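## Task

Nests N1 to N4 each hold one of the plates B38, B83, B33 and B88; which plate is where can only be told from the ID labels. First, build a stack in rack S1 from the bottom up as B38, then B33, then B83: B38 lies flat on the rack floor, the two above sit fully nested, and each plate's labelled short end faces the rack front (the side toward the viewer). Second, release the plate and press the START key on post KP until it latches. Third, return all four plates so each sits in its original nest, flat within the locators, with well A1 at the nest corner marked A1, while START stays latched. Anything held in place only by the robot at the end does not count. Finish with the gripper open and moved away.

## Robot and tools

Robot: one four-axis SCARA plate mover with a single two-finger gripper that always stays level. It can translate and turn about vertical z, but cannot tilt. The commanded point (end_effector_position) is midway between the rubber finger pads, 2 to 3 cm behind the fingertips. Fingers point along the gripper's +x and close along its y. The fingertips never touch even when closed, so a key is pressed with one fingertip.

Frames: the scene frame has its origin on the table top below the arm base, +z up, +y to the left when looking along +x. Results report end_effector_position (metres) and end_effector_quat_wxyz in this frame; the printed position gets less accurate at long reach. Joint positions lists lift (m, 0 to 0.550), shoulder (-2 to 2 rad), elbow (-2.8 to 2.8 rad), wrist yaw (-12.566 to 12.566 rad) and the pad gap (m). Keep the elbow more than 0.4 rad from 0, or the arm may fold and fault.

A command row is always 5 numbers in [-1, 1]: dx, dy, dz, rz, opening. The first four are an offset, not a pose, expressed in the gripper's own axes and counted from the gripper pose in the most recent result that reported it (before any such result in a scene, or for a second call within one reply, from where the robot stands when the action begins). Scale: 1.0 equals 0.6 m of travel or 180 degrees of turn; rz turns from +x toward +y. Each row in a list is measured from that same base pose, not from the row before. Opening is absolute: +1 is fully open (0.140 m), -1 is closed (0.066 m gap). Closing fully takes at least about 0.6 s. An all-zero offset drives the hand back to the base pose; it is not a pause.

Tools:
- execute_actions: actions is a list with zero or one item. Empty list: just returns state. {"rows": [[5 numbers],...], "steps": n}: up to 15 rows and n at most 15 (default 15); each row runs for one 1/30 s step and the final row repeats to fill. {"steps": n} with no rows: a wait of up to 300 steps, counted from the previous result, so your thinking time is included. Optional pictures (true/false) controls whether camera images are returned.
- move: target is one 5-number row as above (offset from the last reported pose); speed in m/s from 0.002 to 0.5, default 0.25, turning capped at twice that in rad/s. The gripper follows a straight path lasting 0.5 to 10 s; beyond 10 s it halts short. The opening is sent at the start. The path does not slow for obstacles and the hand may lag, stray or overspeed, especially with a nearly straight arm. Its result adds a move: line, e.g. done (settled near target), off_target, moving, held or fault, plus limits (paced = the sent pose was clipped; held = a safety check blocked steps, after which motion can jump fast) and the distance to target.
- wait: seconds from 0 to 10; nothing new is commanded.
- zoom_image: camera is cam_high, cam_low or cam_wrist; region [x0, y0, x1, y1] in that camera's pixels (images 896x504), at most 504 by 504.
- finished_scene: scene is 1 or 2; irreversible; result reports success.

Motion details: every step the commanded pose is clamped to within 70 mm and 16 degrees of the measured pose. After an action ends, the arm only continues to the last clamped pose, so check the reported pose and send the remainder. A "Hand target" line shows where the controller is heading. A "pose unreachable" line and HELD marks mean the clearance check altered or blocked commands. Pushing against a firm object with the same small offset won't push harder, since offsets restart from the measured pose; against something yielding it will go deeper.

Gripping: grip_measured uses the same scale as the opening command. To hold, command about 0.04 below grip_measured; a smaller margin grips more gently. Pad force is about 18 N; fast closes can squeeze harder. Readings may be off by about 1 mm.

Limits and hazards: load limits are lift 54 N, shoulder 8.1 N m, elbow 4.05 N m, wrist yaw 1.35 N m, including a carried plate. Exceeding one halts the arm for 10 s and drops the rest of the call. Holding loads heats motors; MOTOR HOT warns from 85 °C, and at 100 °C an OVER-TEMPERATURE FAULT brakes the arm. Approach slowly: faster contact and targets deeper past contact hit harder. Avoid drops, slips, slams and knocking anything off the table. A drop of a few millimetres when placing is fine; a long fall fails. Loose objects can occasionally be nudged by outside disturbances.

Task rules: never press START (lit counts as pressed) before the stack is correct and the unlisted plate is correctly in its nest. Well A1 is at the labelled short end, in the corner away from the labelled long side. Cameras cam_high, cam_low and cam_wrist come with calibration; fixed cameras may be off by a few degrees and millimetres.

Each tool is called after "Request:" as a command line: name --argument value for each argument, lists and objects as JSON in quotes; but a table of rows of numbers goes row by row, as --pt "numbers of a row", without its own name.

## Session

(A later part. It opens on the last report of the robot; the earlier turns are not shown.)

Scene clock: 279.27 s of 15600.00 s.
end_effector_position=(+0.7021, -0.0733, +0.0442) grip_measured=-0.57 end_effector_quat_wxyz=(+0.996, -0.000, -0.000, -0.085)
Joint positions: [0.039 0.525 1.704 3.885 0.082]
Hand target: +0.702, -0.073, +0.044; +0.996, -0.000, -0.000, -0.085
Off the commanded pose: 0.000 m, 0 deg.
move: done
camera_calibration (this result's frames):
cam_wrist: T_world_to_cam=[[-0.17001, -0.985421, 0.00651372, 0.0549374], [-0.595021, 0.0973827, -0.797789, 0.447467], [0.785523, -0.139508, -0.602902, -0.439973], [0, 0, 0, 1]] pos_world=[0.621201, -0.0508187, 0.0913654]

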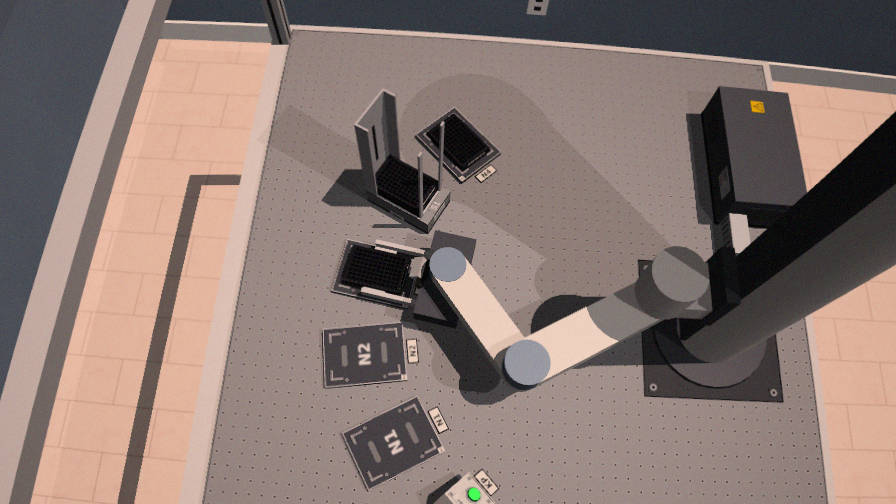

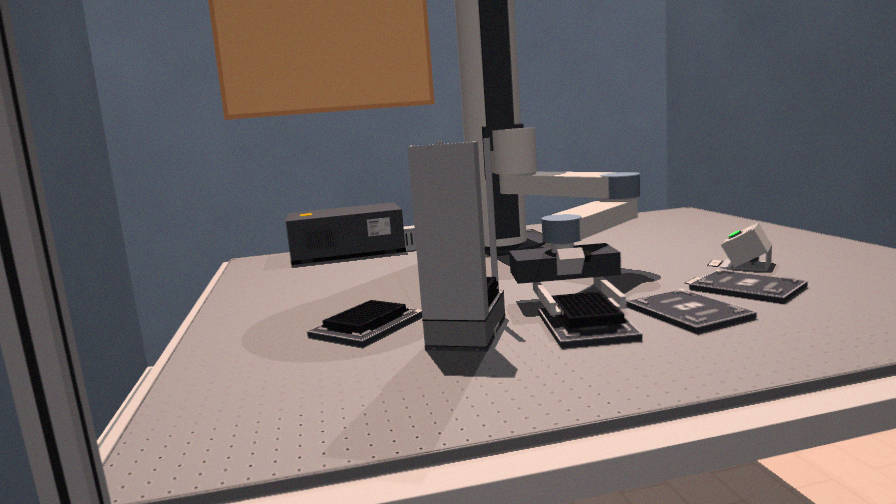

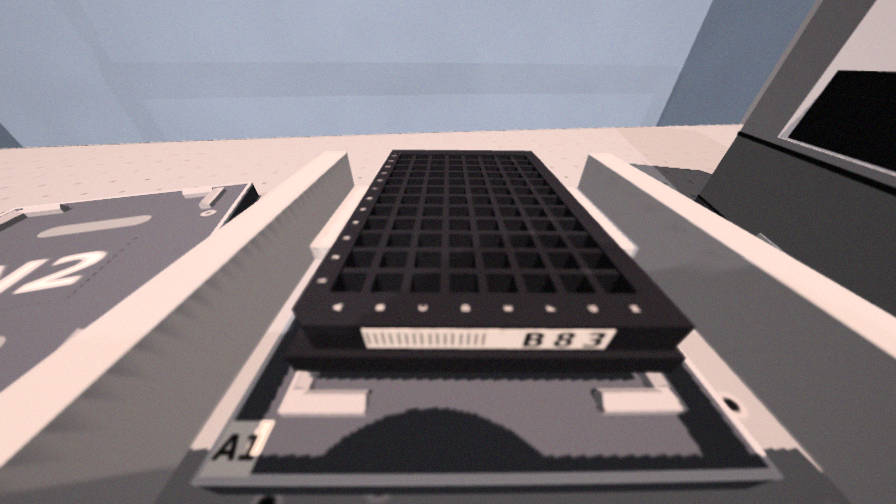

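Request:
move --target '[0.0004,-0.0004,-0.018,0,-0.62]' --speed 0.015

Scene clock: 284.97 s of 15600.00 s.
end_effector_position=(+0.7025, -0.0734, +0.0334) grip_measured=-0.57 end_effector_quat_wxyz=(+0.996, -0.000, -0.000, -0.084)
Joint positions: [0.028 0.523 1.706 3.885 0.082]
Hand target: +0.702, -0.074, +0.033; +0.996, -0.000, -0.000, -0.085
Off the commanded pose: 0.000 m, 0 deg.
After step 90, 1.77 s passed at rest.
move: done
camera_calibration (this result's frames):
cam_wrist: T_world_to_cam=[[-0.169058, -0.985585, 0.00651372, 0.0542571], [-0.595115, 0.0968076, -0.797789, 0.439114], [0.785658, -0.138749, -0.602902, -0.44679], [0, 0, 0, 1]] pos_world=[0.621519, -0.0510261, 0.0805963]

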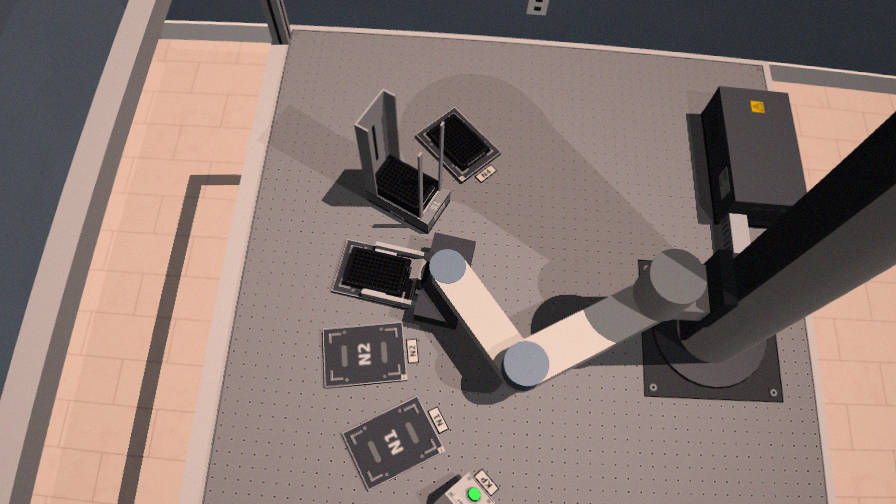

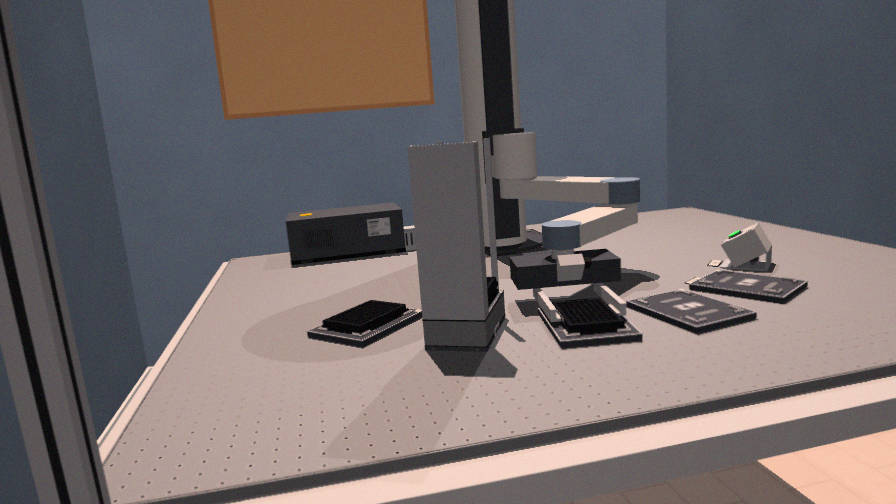

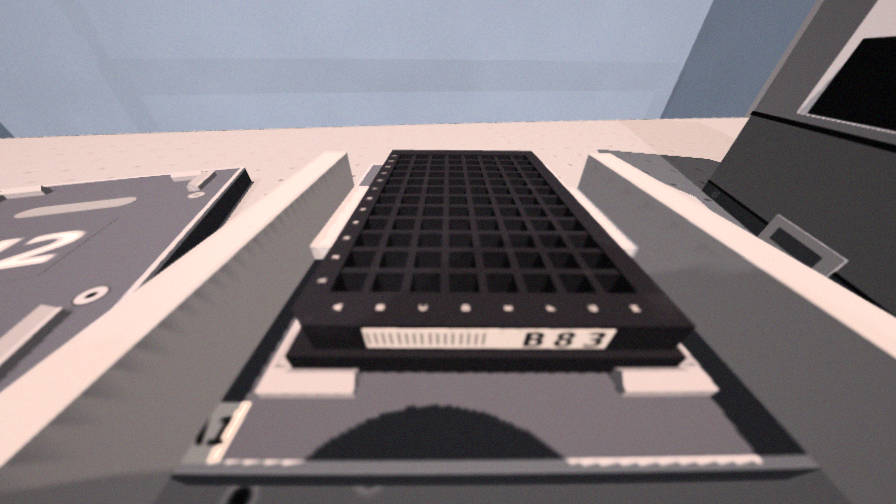

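Request:
execute_actions --actions '[{"rows":[[0,0,0,0,-0.2]],"steps":8}]' --pictures false

Request:
move --target '[-0.2833,0,0.0867,0,-0.2]' --speed 0.3

Request:
move --target '[0.0428,-0.2377,0,-0.1001,1]' --speed 0.3

Scene clock: 289.73 s of 15600.00 s.
end_effector_position=(+0.7025, -0.0734, +0.0334) grip_measured=-0.20 end_effector_quat_wxyz=(+0.996, -0.000, -0.000, -0.084)
Joint positions: [0.028 0.523 1.706 3.885 0.096]
Hand target: +0.702, -0.073, +0.033; +0.996, -0.000, -0.000, -0.084
Off the commanded pose: 0.000 m, 0 deg.
Steps of this call (steps 1 to 90: nothing new was sent; then 1.50 s passed at rest; steps 91 to 98: all 8 steps of this action). Readings (end_effector_position):
91: (+0.7025, -0.0734, +0.0334)
92: (+0.7025, -0.0734, +0.0334)
94: (+0.7025, -0.0734, +0.0334)
98: the state above

Scene clock: 291.00 s of 15600.00 s.
end_effector_position=(+0.5349, -0.0449, +0.0855) grip_measured=-0.20 end_effector_quat_wxyz=(+0.996, -0.000, -0.000, -0.084)
Joint positions: [0.08  0.875 0.873 4.366 0.096]
Hand target: +0.535, -0.045, +0.085; +0.996, -0.000, -0.000, -0.084
Off the commanded pose: 0.000 m, 0 deg.
move: done
camera_calibration (this result's frames):
cam_wrist: T_world_to_cam=[[-0.169149, -0.985569, 0.00651372, 0.0537369], [-0.595106, 0.0968625, -0.797789, 0.37818], [0.785645, -0.138821, -0.602902, -0.279771], [0, 0, 0, 1]] pos_world=[0.453947, -0.0225081, 0.132683]

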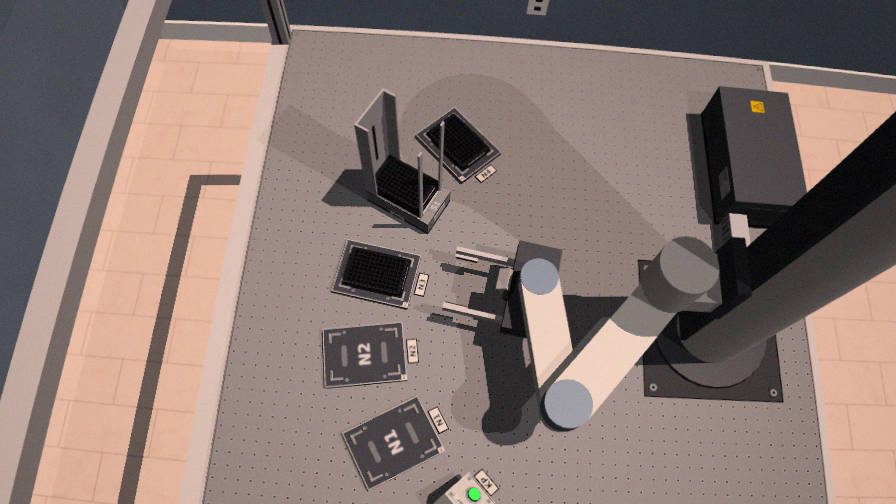

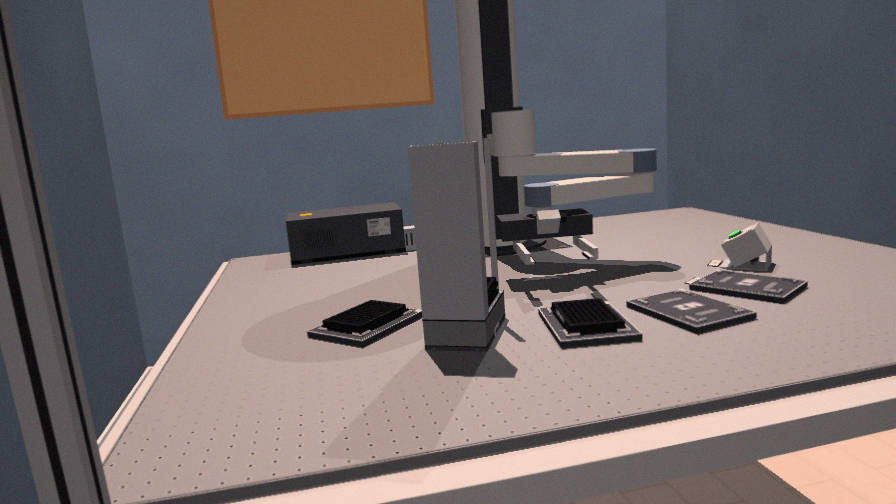

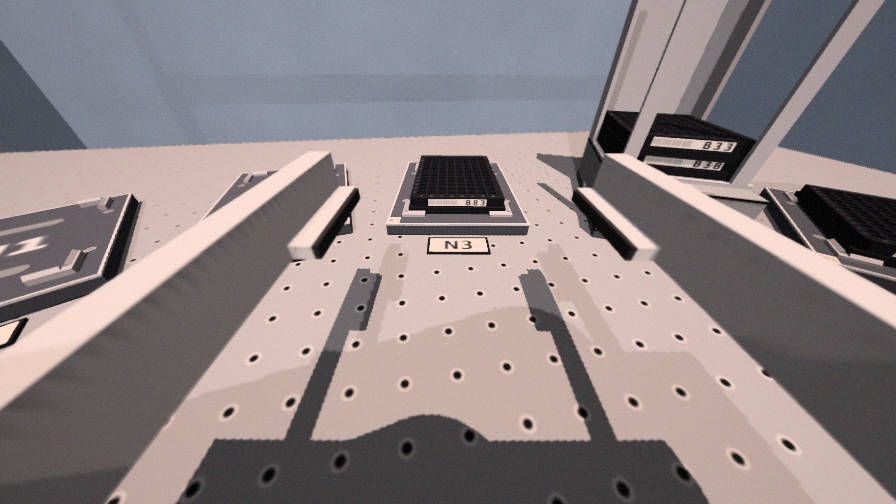

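Scene clock: 291.97 s of 15600.00 s.
end_effector_position=(+0.5362, -0.1899, +0.0855) grip_measured=+0.99 end_effector_quat_wxyz=(+0.971, -0.000, -0.000, -0.239)
Joint positions: [0.08  0.421 1.073 4.305 0.14 ]
Hand target: +0.536, -0.190, +0.085; +0.971, -0.000, -0.000, -0.239
Off the commanded pose: 0.000 m, 0 deg.
move: done
camera_calibration (this result's frames):
cam_wrist: T_world_to_cam=[[-0.465678, -0.88493, 0.00651372, 0.0892092], [-0.535969, 0.276172, -0.797789, 0.395365], [0.704188, -0.375004, -0.602902, -0.302128], [0, 0, 0, 1]] pos_world=[0.466201, -0.143544, 0.132683]

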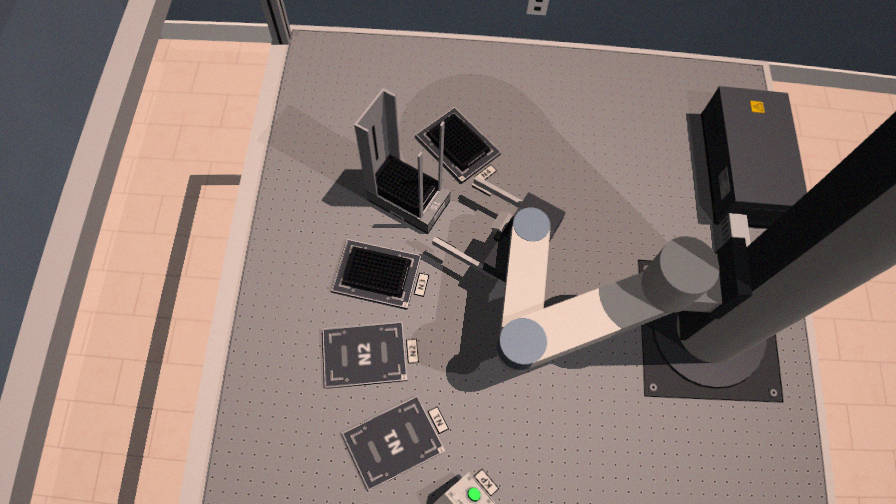

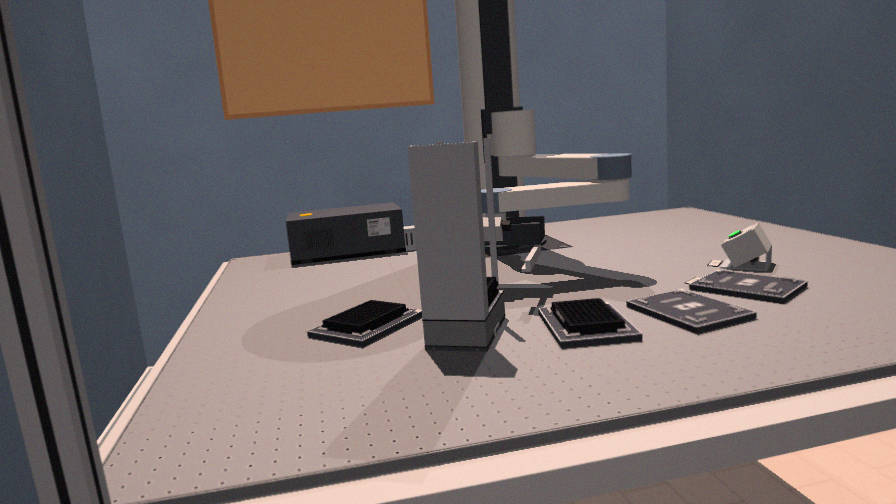

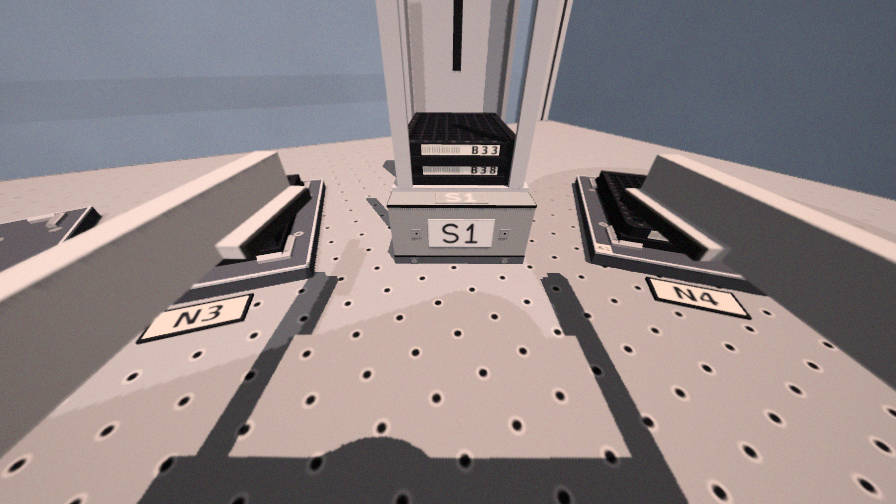

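Request:
move --target '[0.233,0,0,0,1]' --speed 0.2

Request:
execute_actions --actions '[{"rows":[[0,0,0,0,-0.4]],"steps":15}]' --pictures false

Request:
execute_actions --actions '[{"rows":[[0,0,0,0,-0.5],[0,0,0,0,-0.54],[0,0,0,0,-0.57],[0,0,0,0,-0.6],[0,0,0,0,-0.62]],"steps":12}]' --pictures false

Request:
move --target '[0,0,0.41,0,-0.62]' --speed 0.15

Scene clock: 297.93 s of 15600.00 s.
end_effector_position=(+0.6600, -0.2548, +0.0855) grip_measured=+0.99 end_effector_quat_wxyz=(+0.971, -0.000, -0.000, -0.239)
Joint positions: [0.08  0.126 1.799 3.875 0.14 ]
Hand target: +0.660, -0.255, +0.085; +0.971, -0.000, -0.000, -0.239
Off the commanded pose: 0.000 m, 0 deg.
After step 90, 1.87 s passed at rest.
move: done
camera_calibration (this result's frames):
cam_wrist: T_world_to_cam=[[-0.465533, -0.885006, 0.00651372, 0.0892729], [-0.536014, 0.276084, -0.797789, 0.479667], [0.70425, -0.374889, -0.602902, -0.413663], [0, 0, 0, 1]] pos_world=[0.589989, -0.208499, 0.132693]

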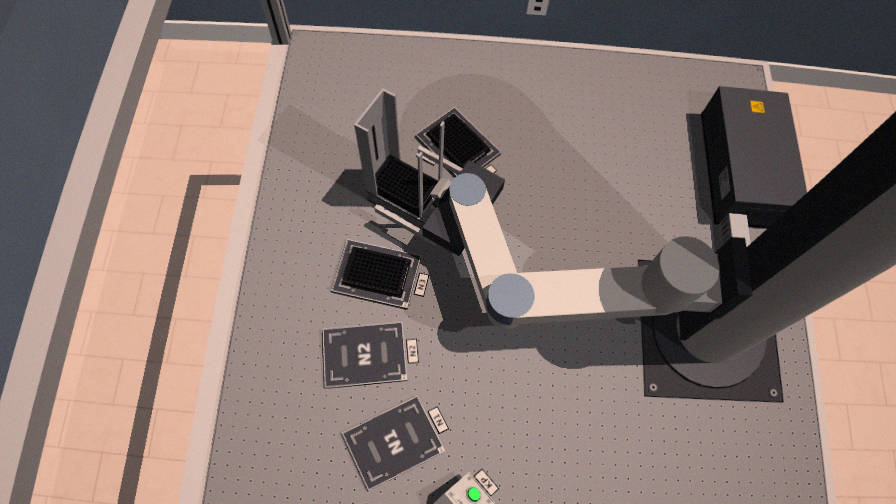

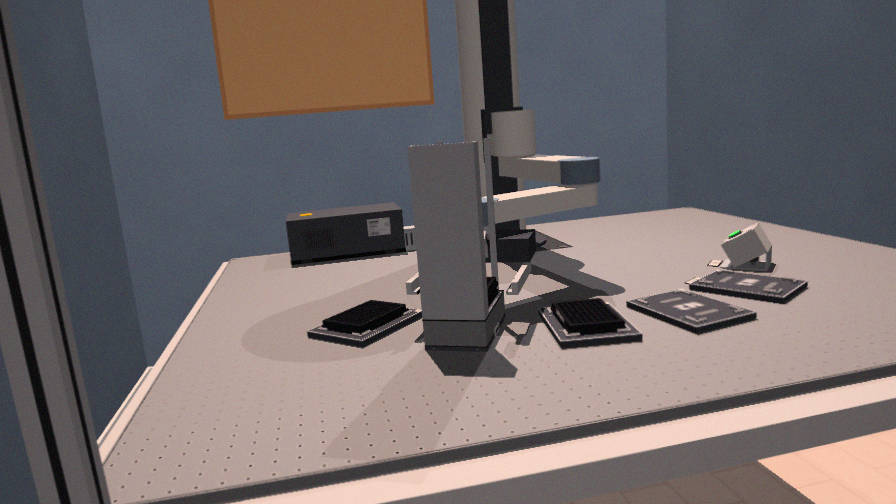

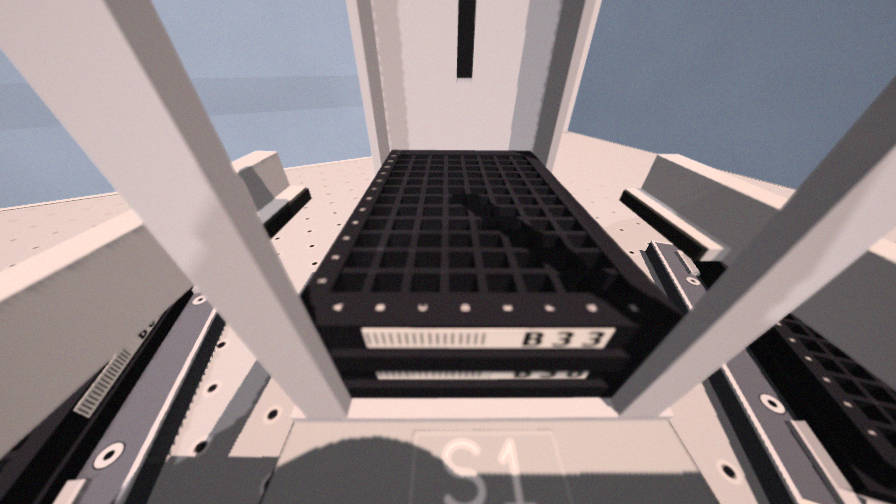

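Scene clock: 298.43 s of 15600.00 s.
end_effector_position=(+0.6600, -0.2548, +0.0855) grip_measured=-0.40 end_effector_quat_wxyz=(+0.971, -0.000, -0.000, -0.239)
Joint positions: [0.08  0.126 1.799 3.875 0.088]
Hand target: +0.660, -0.255, +0.085; +0.971, -0.000, -0.000, -0.239
Off the commanded pose: 0.000 m, 0 deg.
Steps of this call (steps 1 to 15: all 15 steps of this action). Readings (end_effector_position):
1: (+0.6600, -0.2548, +0.0855)
2: (+0.6600, -0.2548, +0.0855)
4: (+0.6600, -0.2548, +0.0855)
8: (+0.6600, -0.2548, +0.0855)
15: the state above

Scene clock: 298.83 s of 15600.00 s.
end_effector_position=(+0.6600, -0.2548, +0.0855) grip_measured=-0.57 end_effector_quat_wxyz=(+0.971, -0.000, -0.000, -0.239)
Joint positions: [0.08  0.126 1.799 3.875 0.082]
Hand target: +0.660, -0.255, +0.085; +0.971, -0.000, -0.000, -0.239
Off the commanded pose: 0.000 m, 0 deg.
Steps of this call (steps 1 to 12: all 12 steps of this action). Readings (end_effector_position):
1: (+0.6600, -0.2548, +0.0855)
2: (+0.6600, -0.2548, +0.0855)
4: (+0.6600, -0.2548, +0.0855)
8: (+0.6600, -0.2548, +0.0855)
12: the state above

Scene clock: 301.03 s of 15600.00 s.
end_effector_position=(+0.6600, -0.2548, +0.3315) grip_measured=-0.57 end_effector_quat_wxyz=(+0.971, -0.000, -0.000, -0.239)
Joint positions: [0.327 0.126 1.799 3.875 0.082]
Hand target: +0.660, -0.255, +0.331; +0.971, -0.000, -0.000, -0.239
Off the commanded pose: 0.000 m, 0 deg.
move: done
camera_calibration (this result's frames):
cam_wrist: T_world_to_cam=[[-0.465482, -0.885034, 0.00651372, 0.087645], [-0.53603, 0.276052, -0.797789, 0.675972], [0.704272, -0.374848, -0.602902, -0.265325], [0, 0, 0, 1]] pos_world=[0.59, -0.208492, 0.378747]

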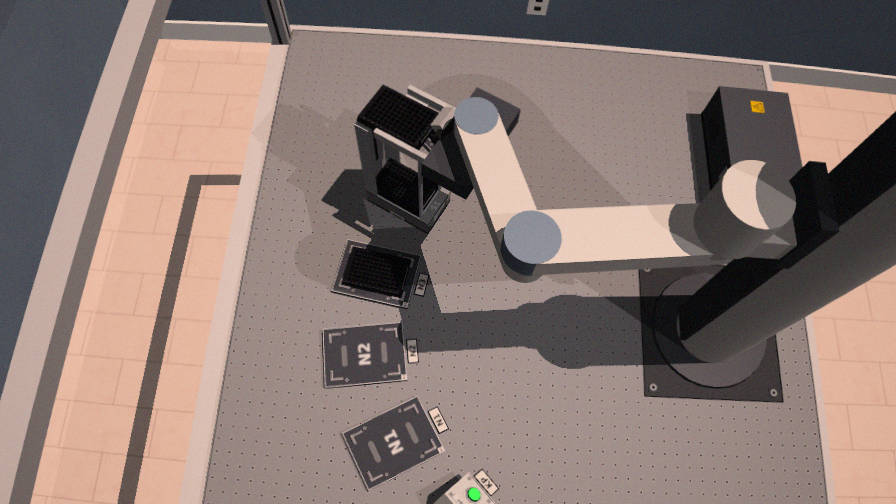

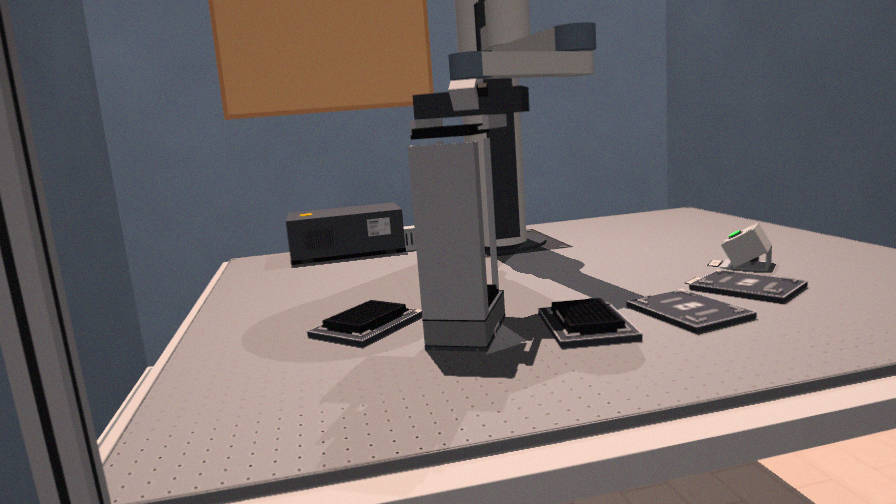

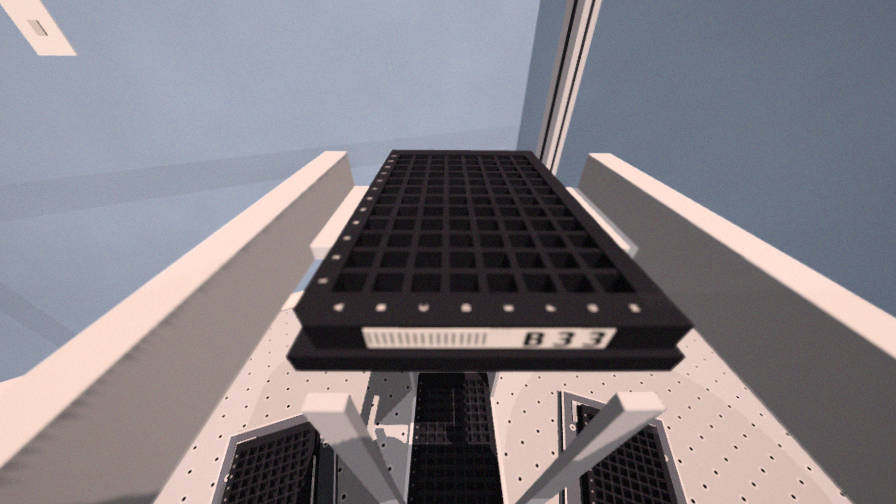

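Request:
move --target '[-0.4342,0.7494,0,0.3223,-0.62]' --speed 0.35

Request:
move --target '[0,0,-0.479,0,-0.62]' --speed 0.3

Scene clock: 306.37 s of 15600.00 s.
end_effector_position=(+0.6380, +0.2646, +0.3315) grip_measured=-0.57 end_effector_quat_wxyz=(+0.965, -0.000, -0.000, +0.262)
Joint positions: [0.327 1.164 1.71  3.939 0.082]
Hand target: +0.638, +0.264, +0.332; +0.965, -0.000, -0.000, +0.262
Off the commanded pose: 0.000 m, 0 deg.
After step 90, 0.43 s passed at rest.
move: done
camera_calibration (this result's frames):
cam_wrist: T_world_to_cam=[[0.504555, -0.863355, 0.00651372, -0.0875758], [-0.517919, -0.308697, -0.797789, 0.663951], [0.690786, 0.399154, -0.602902, -0.251313], [0, 0, 0, 1]] pos_world=[0.561663, 0.229663, 0.378746]

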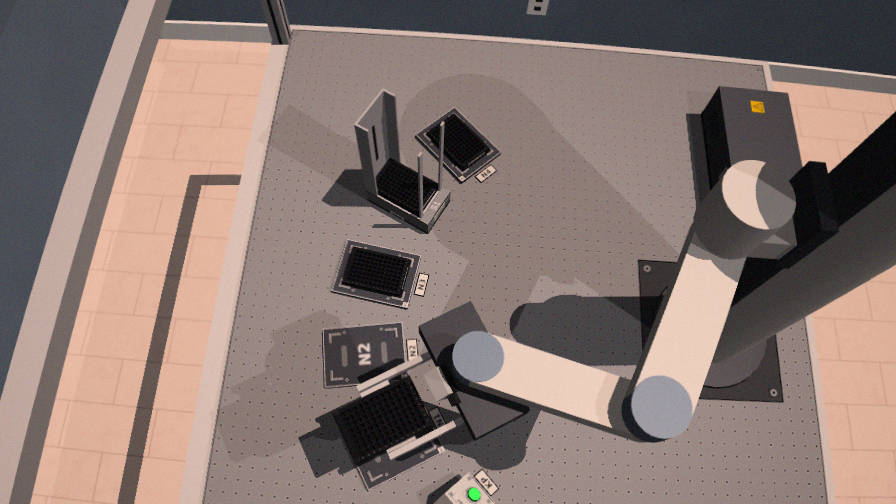

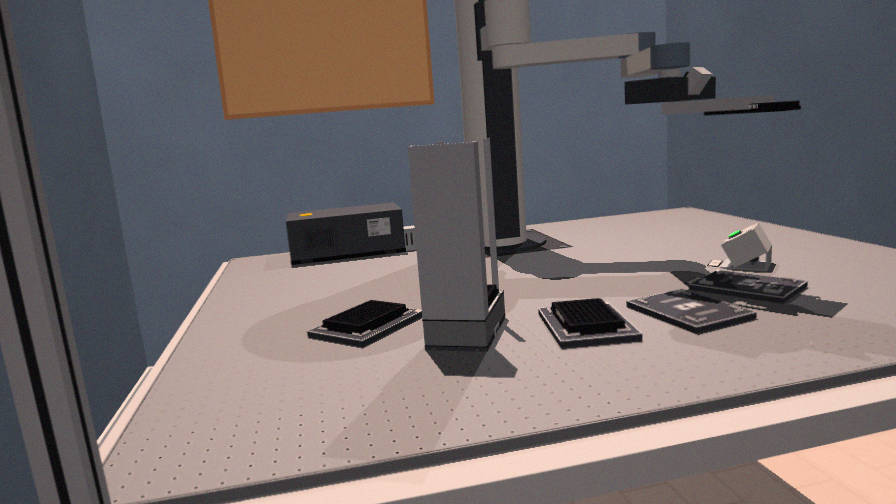

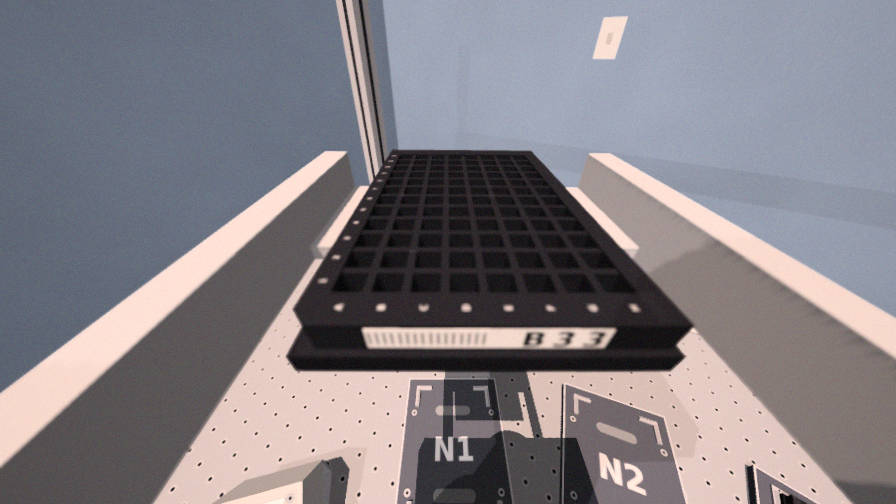

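Scene clock: 307.80 s of 15600.00 s.
end_effector_position=(+0.6380, +0.2646, +0.0441) grip_measured=-0.57 end_effector_quat_wxyz=(+0.965, -0.000, -0.000, +0.262)
Joint positions: [0.039 1.164 1.71  3.939 0.082]
Hand target: +0.638, +0.265, +0.044; +0.965, -0.000, -0.000, +0.262
Off the commanded pose: 0.000 m, 0 deg.
move: done
camera_calibration (this result's frames):
cam_wrist: T_world_to_cam=[[0.504532, -0.863369, 0.00651372, -0.0856963], [-0.517927, -0.308683, -0.797789, 0.434602], [0.690796, 0.399136, -0.602902, -0.424635], [0, 0, 0, 1]] pos_world=[0.561665, 0.229654, 0.091266]

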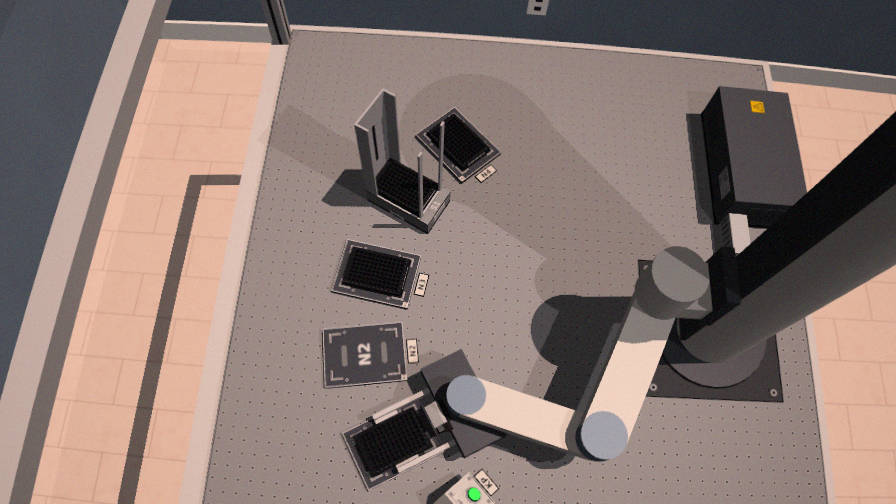

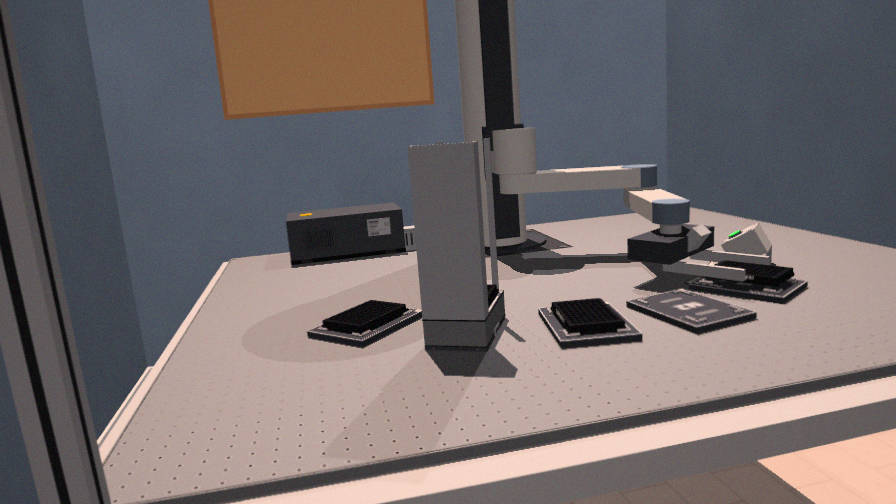

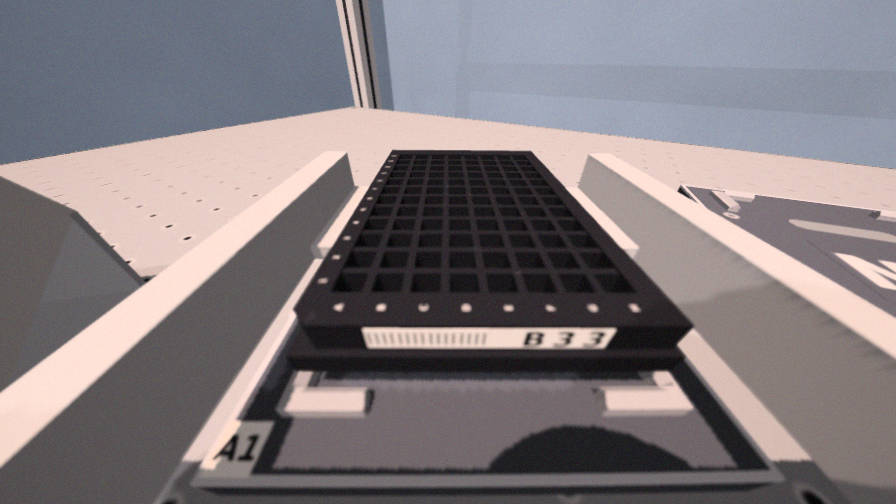

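Request:
move --target '[0.0007,-0.0017,-0.002,0,-0.62]' --speed 0.01

Request:
move --target '[0,0,-0.016,0,-0.62]' --speed 0.015

Scene clock: 313.47 s of 15600.00 s.
end_effector_position=(+0.6389, +0.2639, +0.0429) grip_measured=-0.57 end_effector_quat_wxyz=(+0.965, -0.000, -0.000, +0.262)
Joint positions: [0.038 1.161 1.713 3.94  0.082]
Hand target: +0.639, +0.264, +0.043; +0.965, -0.000, -0.000, +0.262
Off the commanded pose: 0.000 m, 0 deg.
After step 90, 1.97 s passed at rest.
move: done
camera_calibration (this result's frames):
cam_wrist: T_world_to_cam=[[0.504367, -0.863465, 0.00651372, -0.0865624], [-0.517985, -0.308584, -0.797789, 0.433927], [0.690872, 0.399005, -0.602902, -0.425672], [0, 0, 0, 1]] pos_world=[0.562512, 0.229005, 0.0901068]

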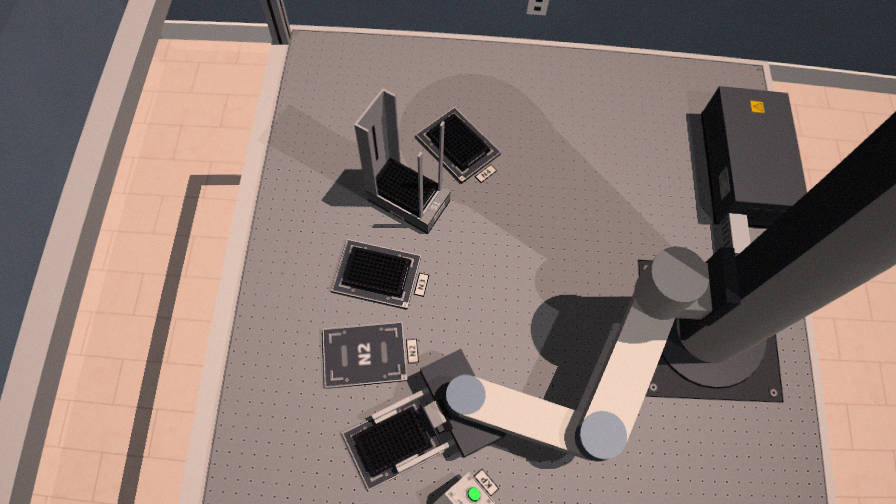

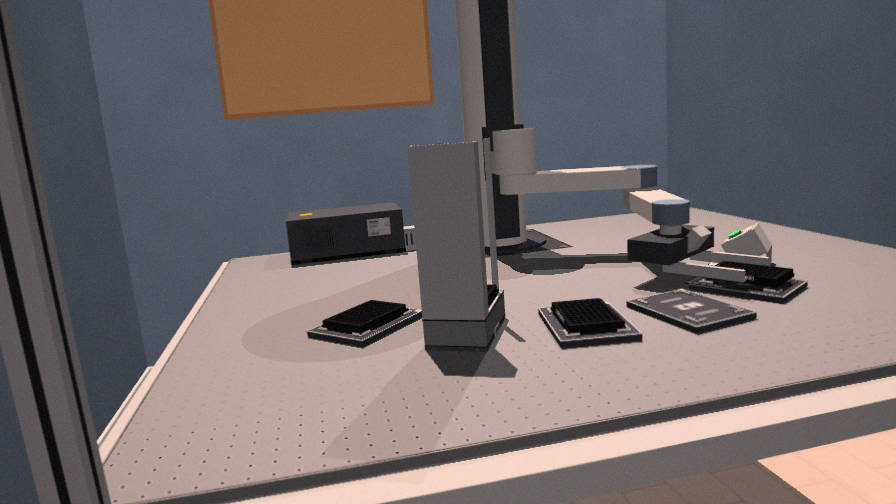

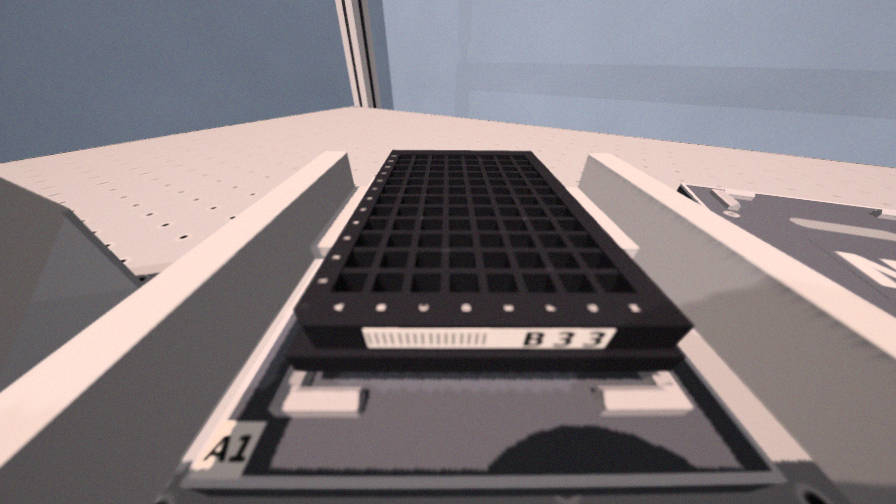

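Scene clock: 314.33 s of 15600.00 s.
end_effector_position=(+0.6386, +0.2643, +0.0333) grip_measured=-0.57 end_effector_quat_wxyz=(+0.965, -0.000, -0.000, +0.263)
Joint positions: [0.028 1.161 1.712 3.942 0.082]
Hand target: +0.639, +0.264, +0.033; +0.965, -0.000, -0.000, +0.262
Off the commanded pose: 0.000 m, 0 deg.
move: done
camera_calibration (this result's frames):
cam_wrist: T_world_to_cam=[[0.506471, -0.862232, 0.00651372, -0.0877085], [-0.517232, -0.309846, -0.797789, 0.426092], [0.689897, 0.400688, -0.602902, -0.431238], [0, 0, 0, 1]] pos_world=[0.56232, 0.22919, 0.0805081]

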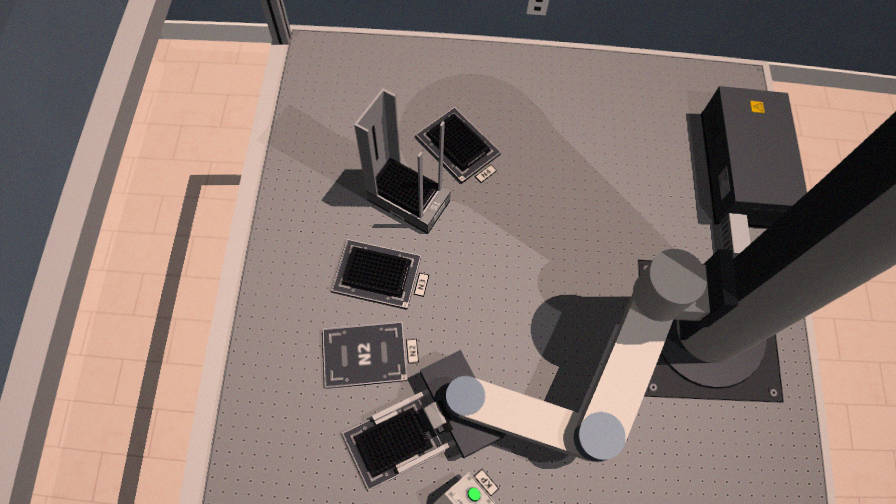

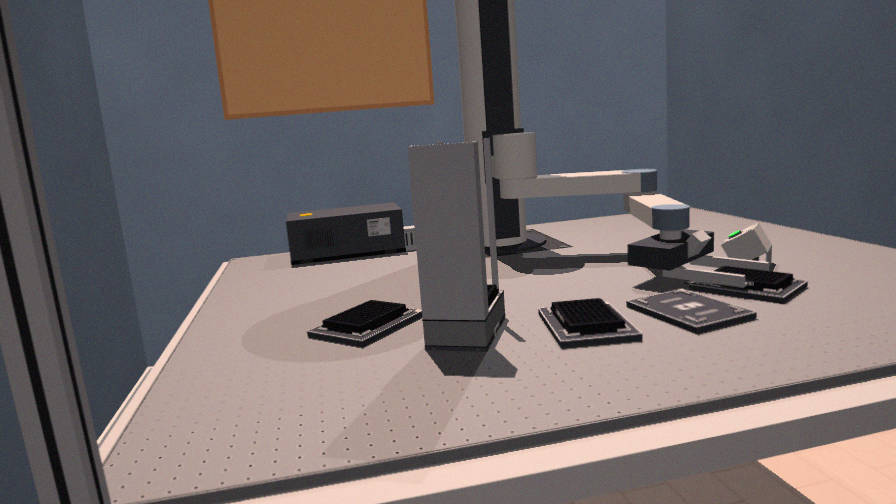

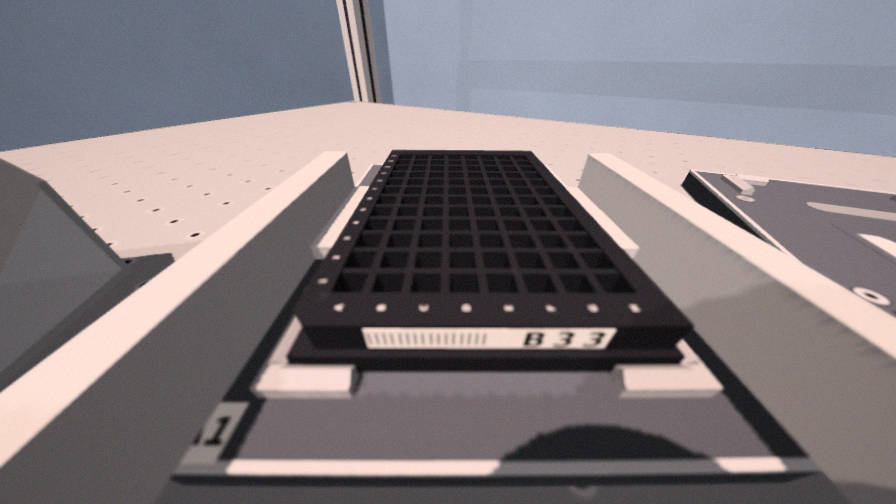

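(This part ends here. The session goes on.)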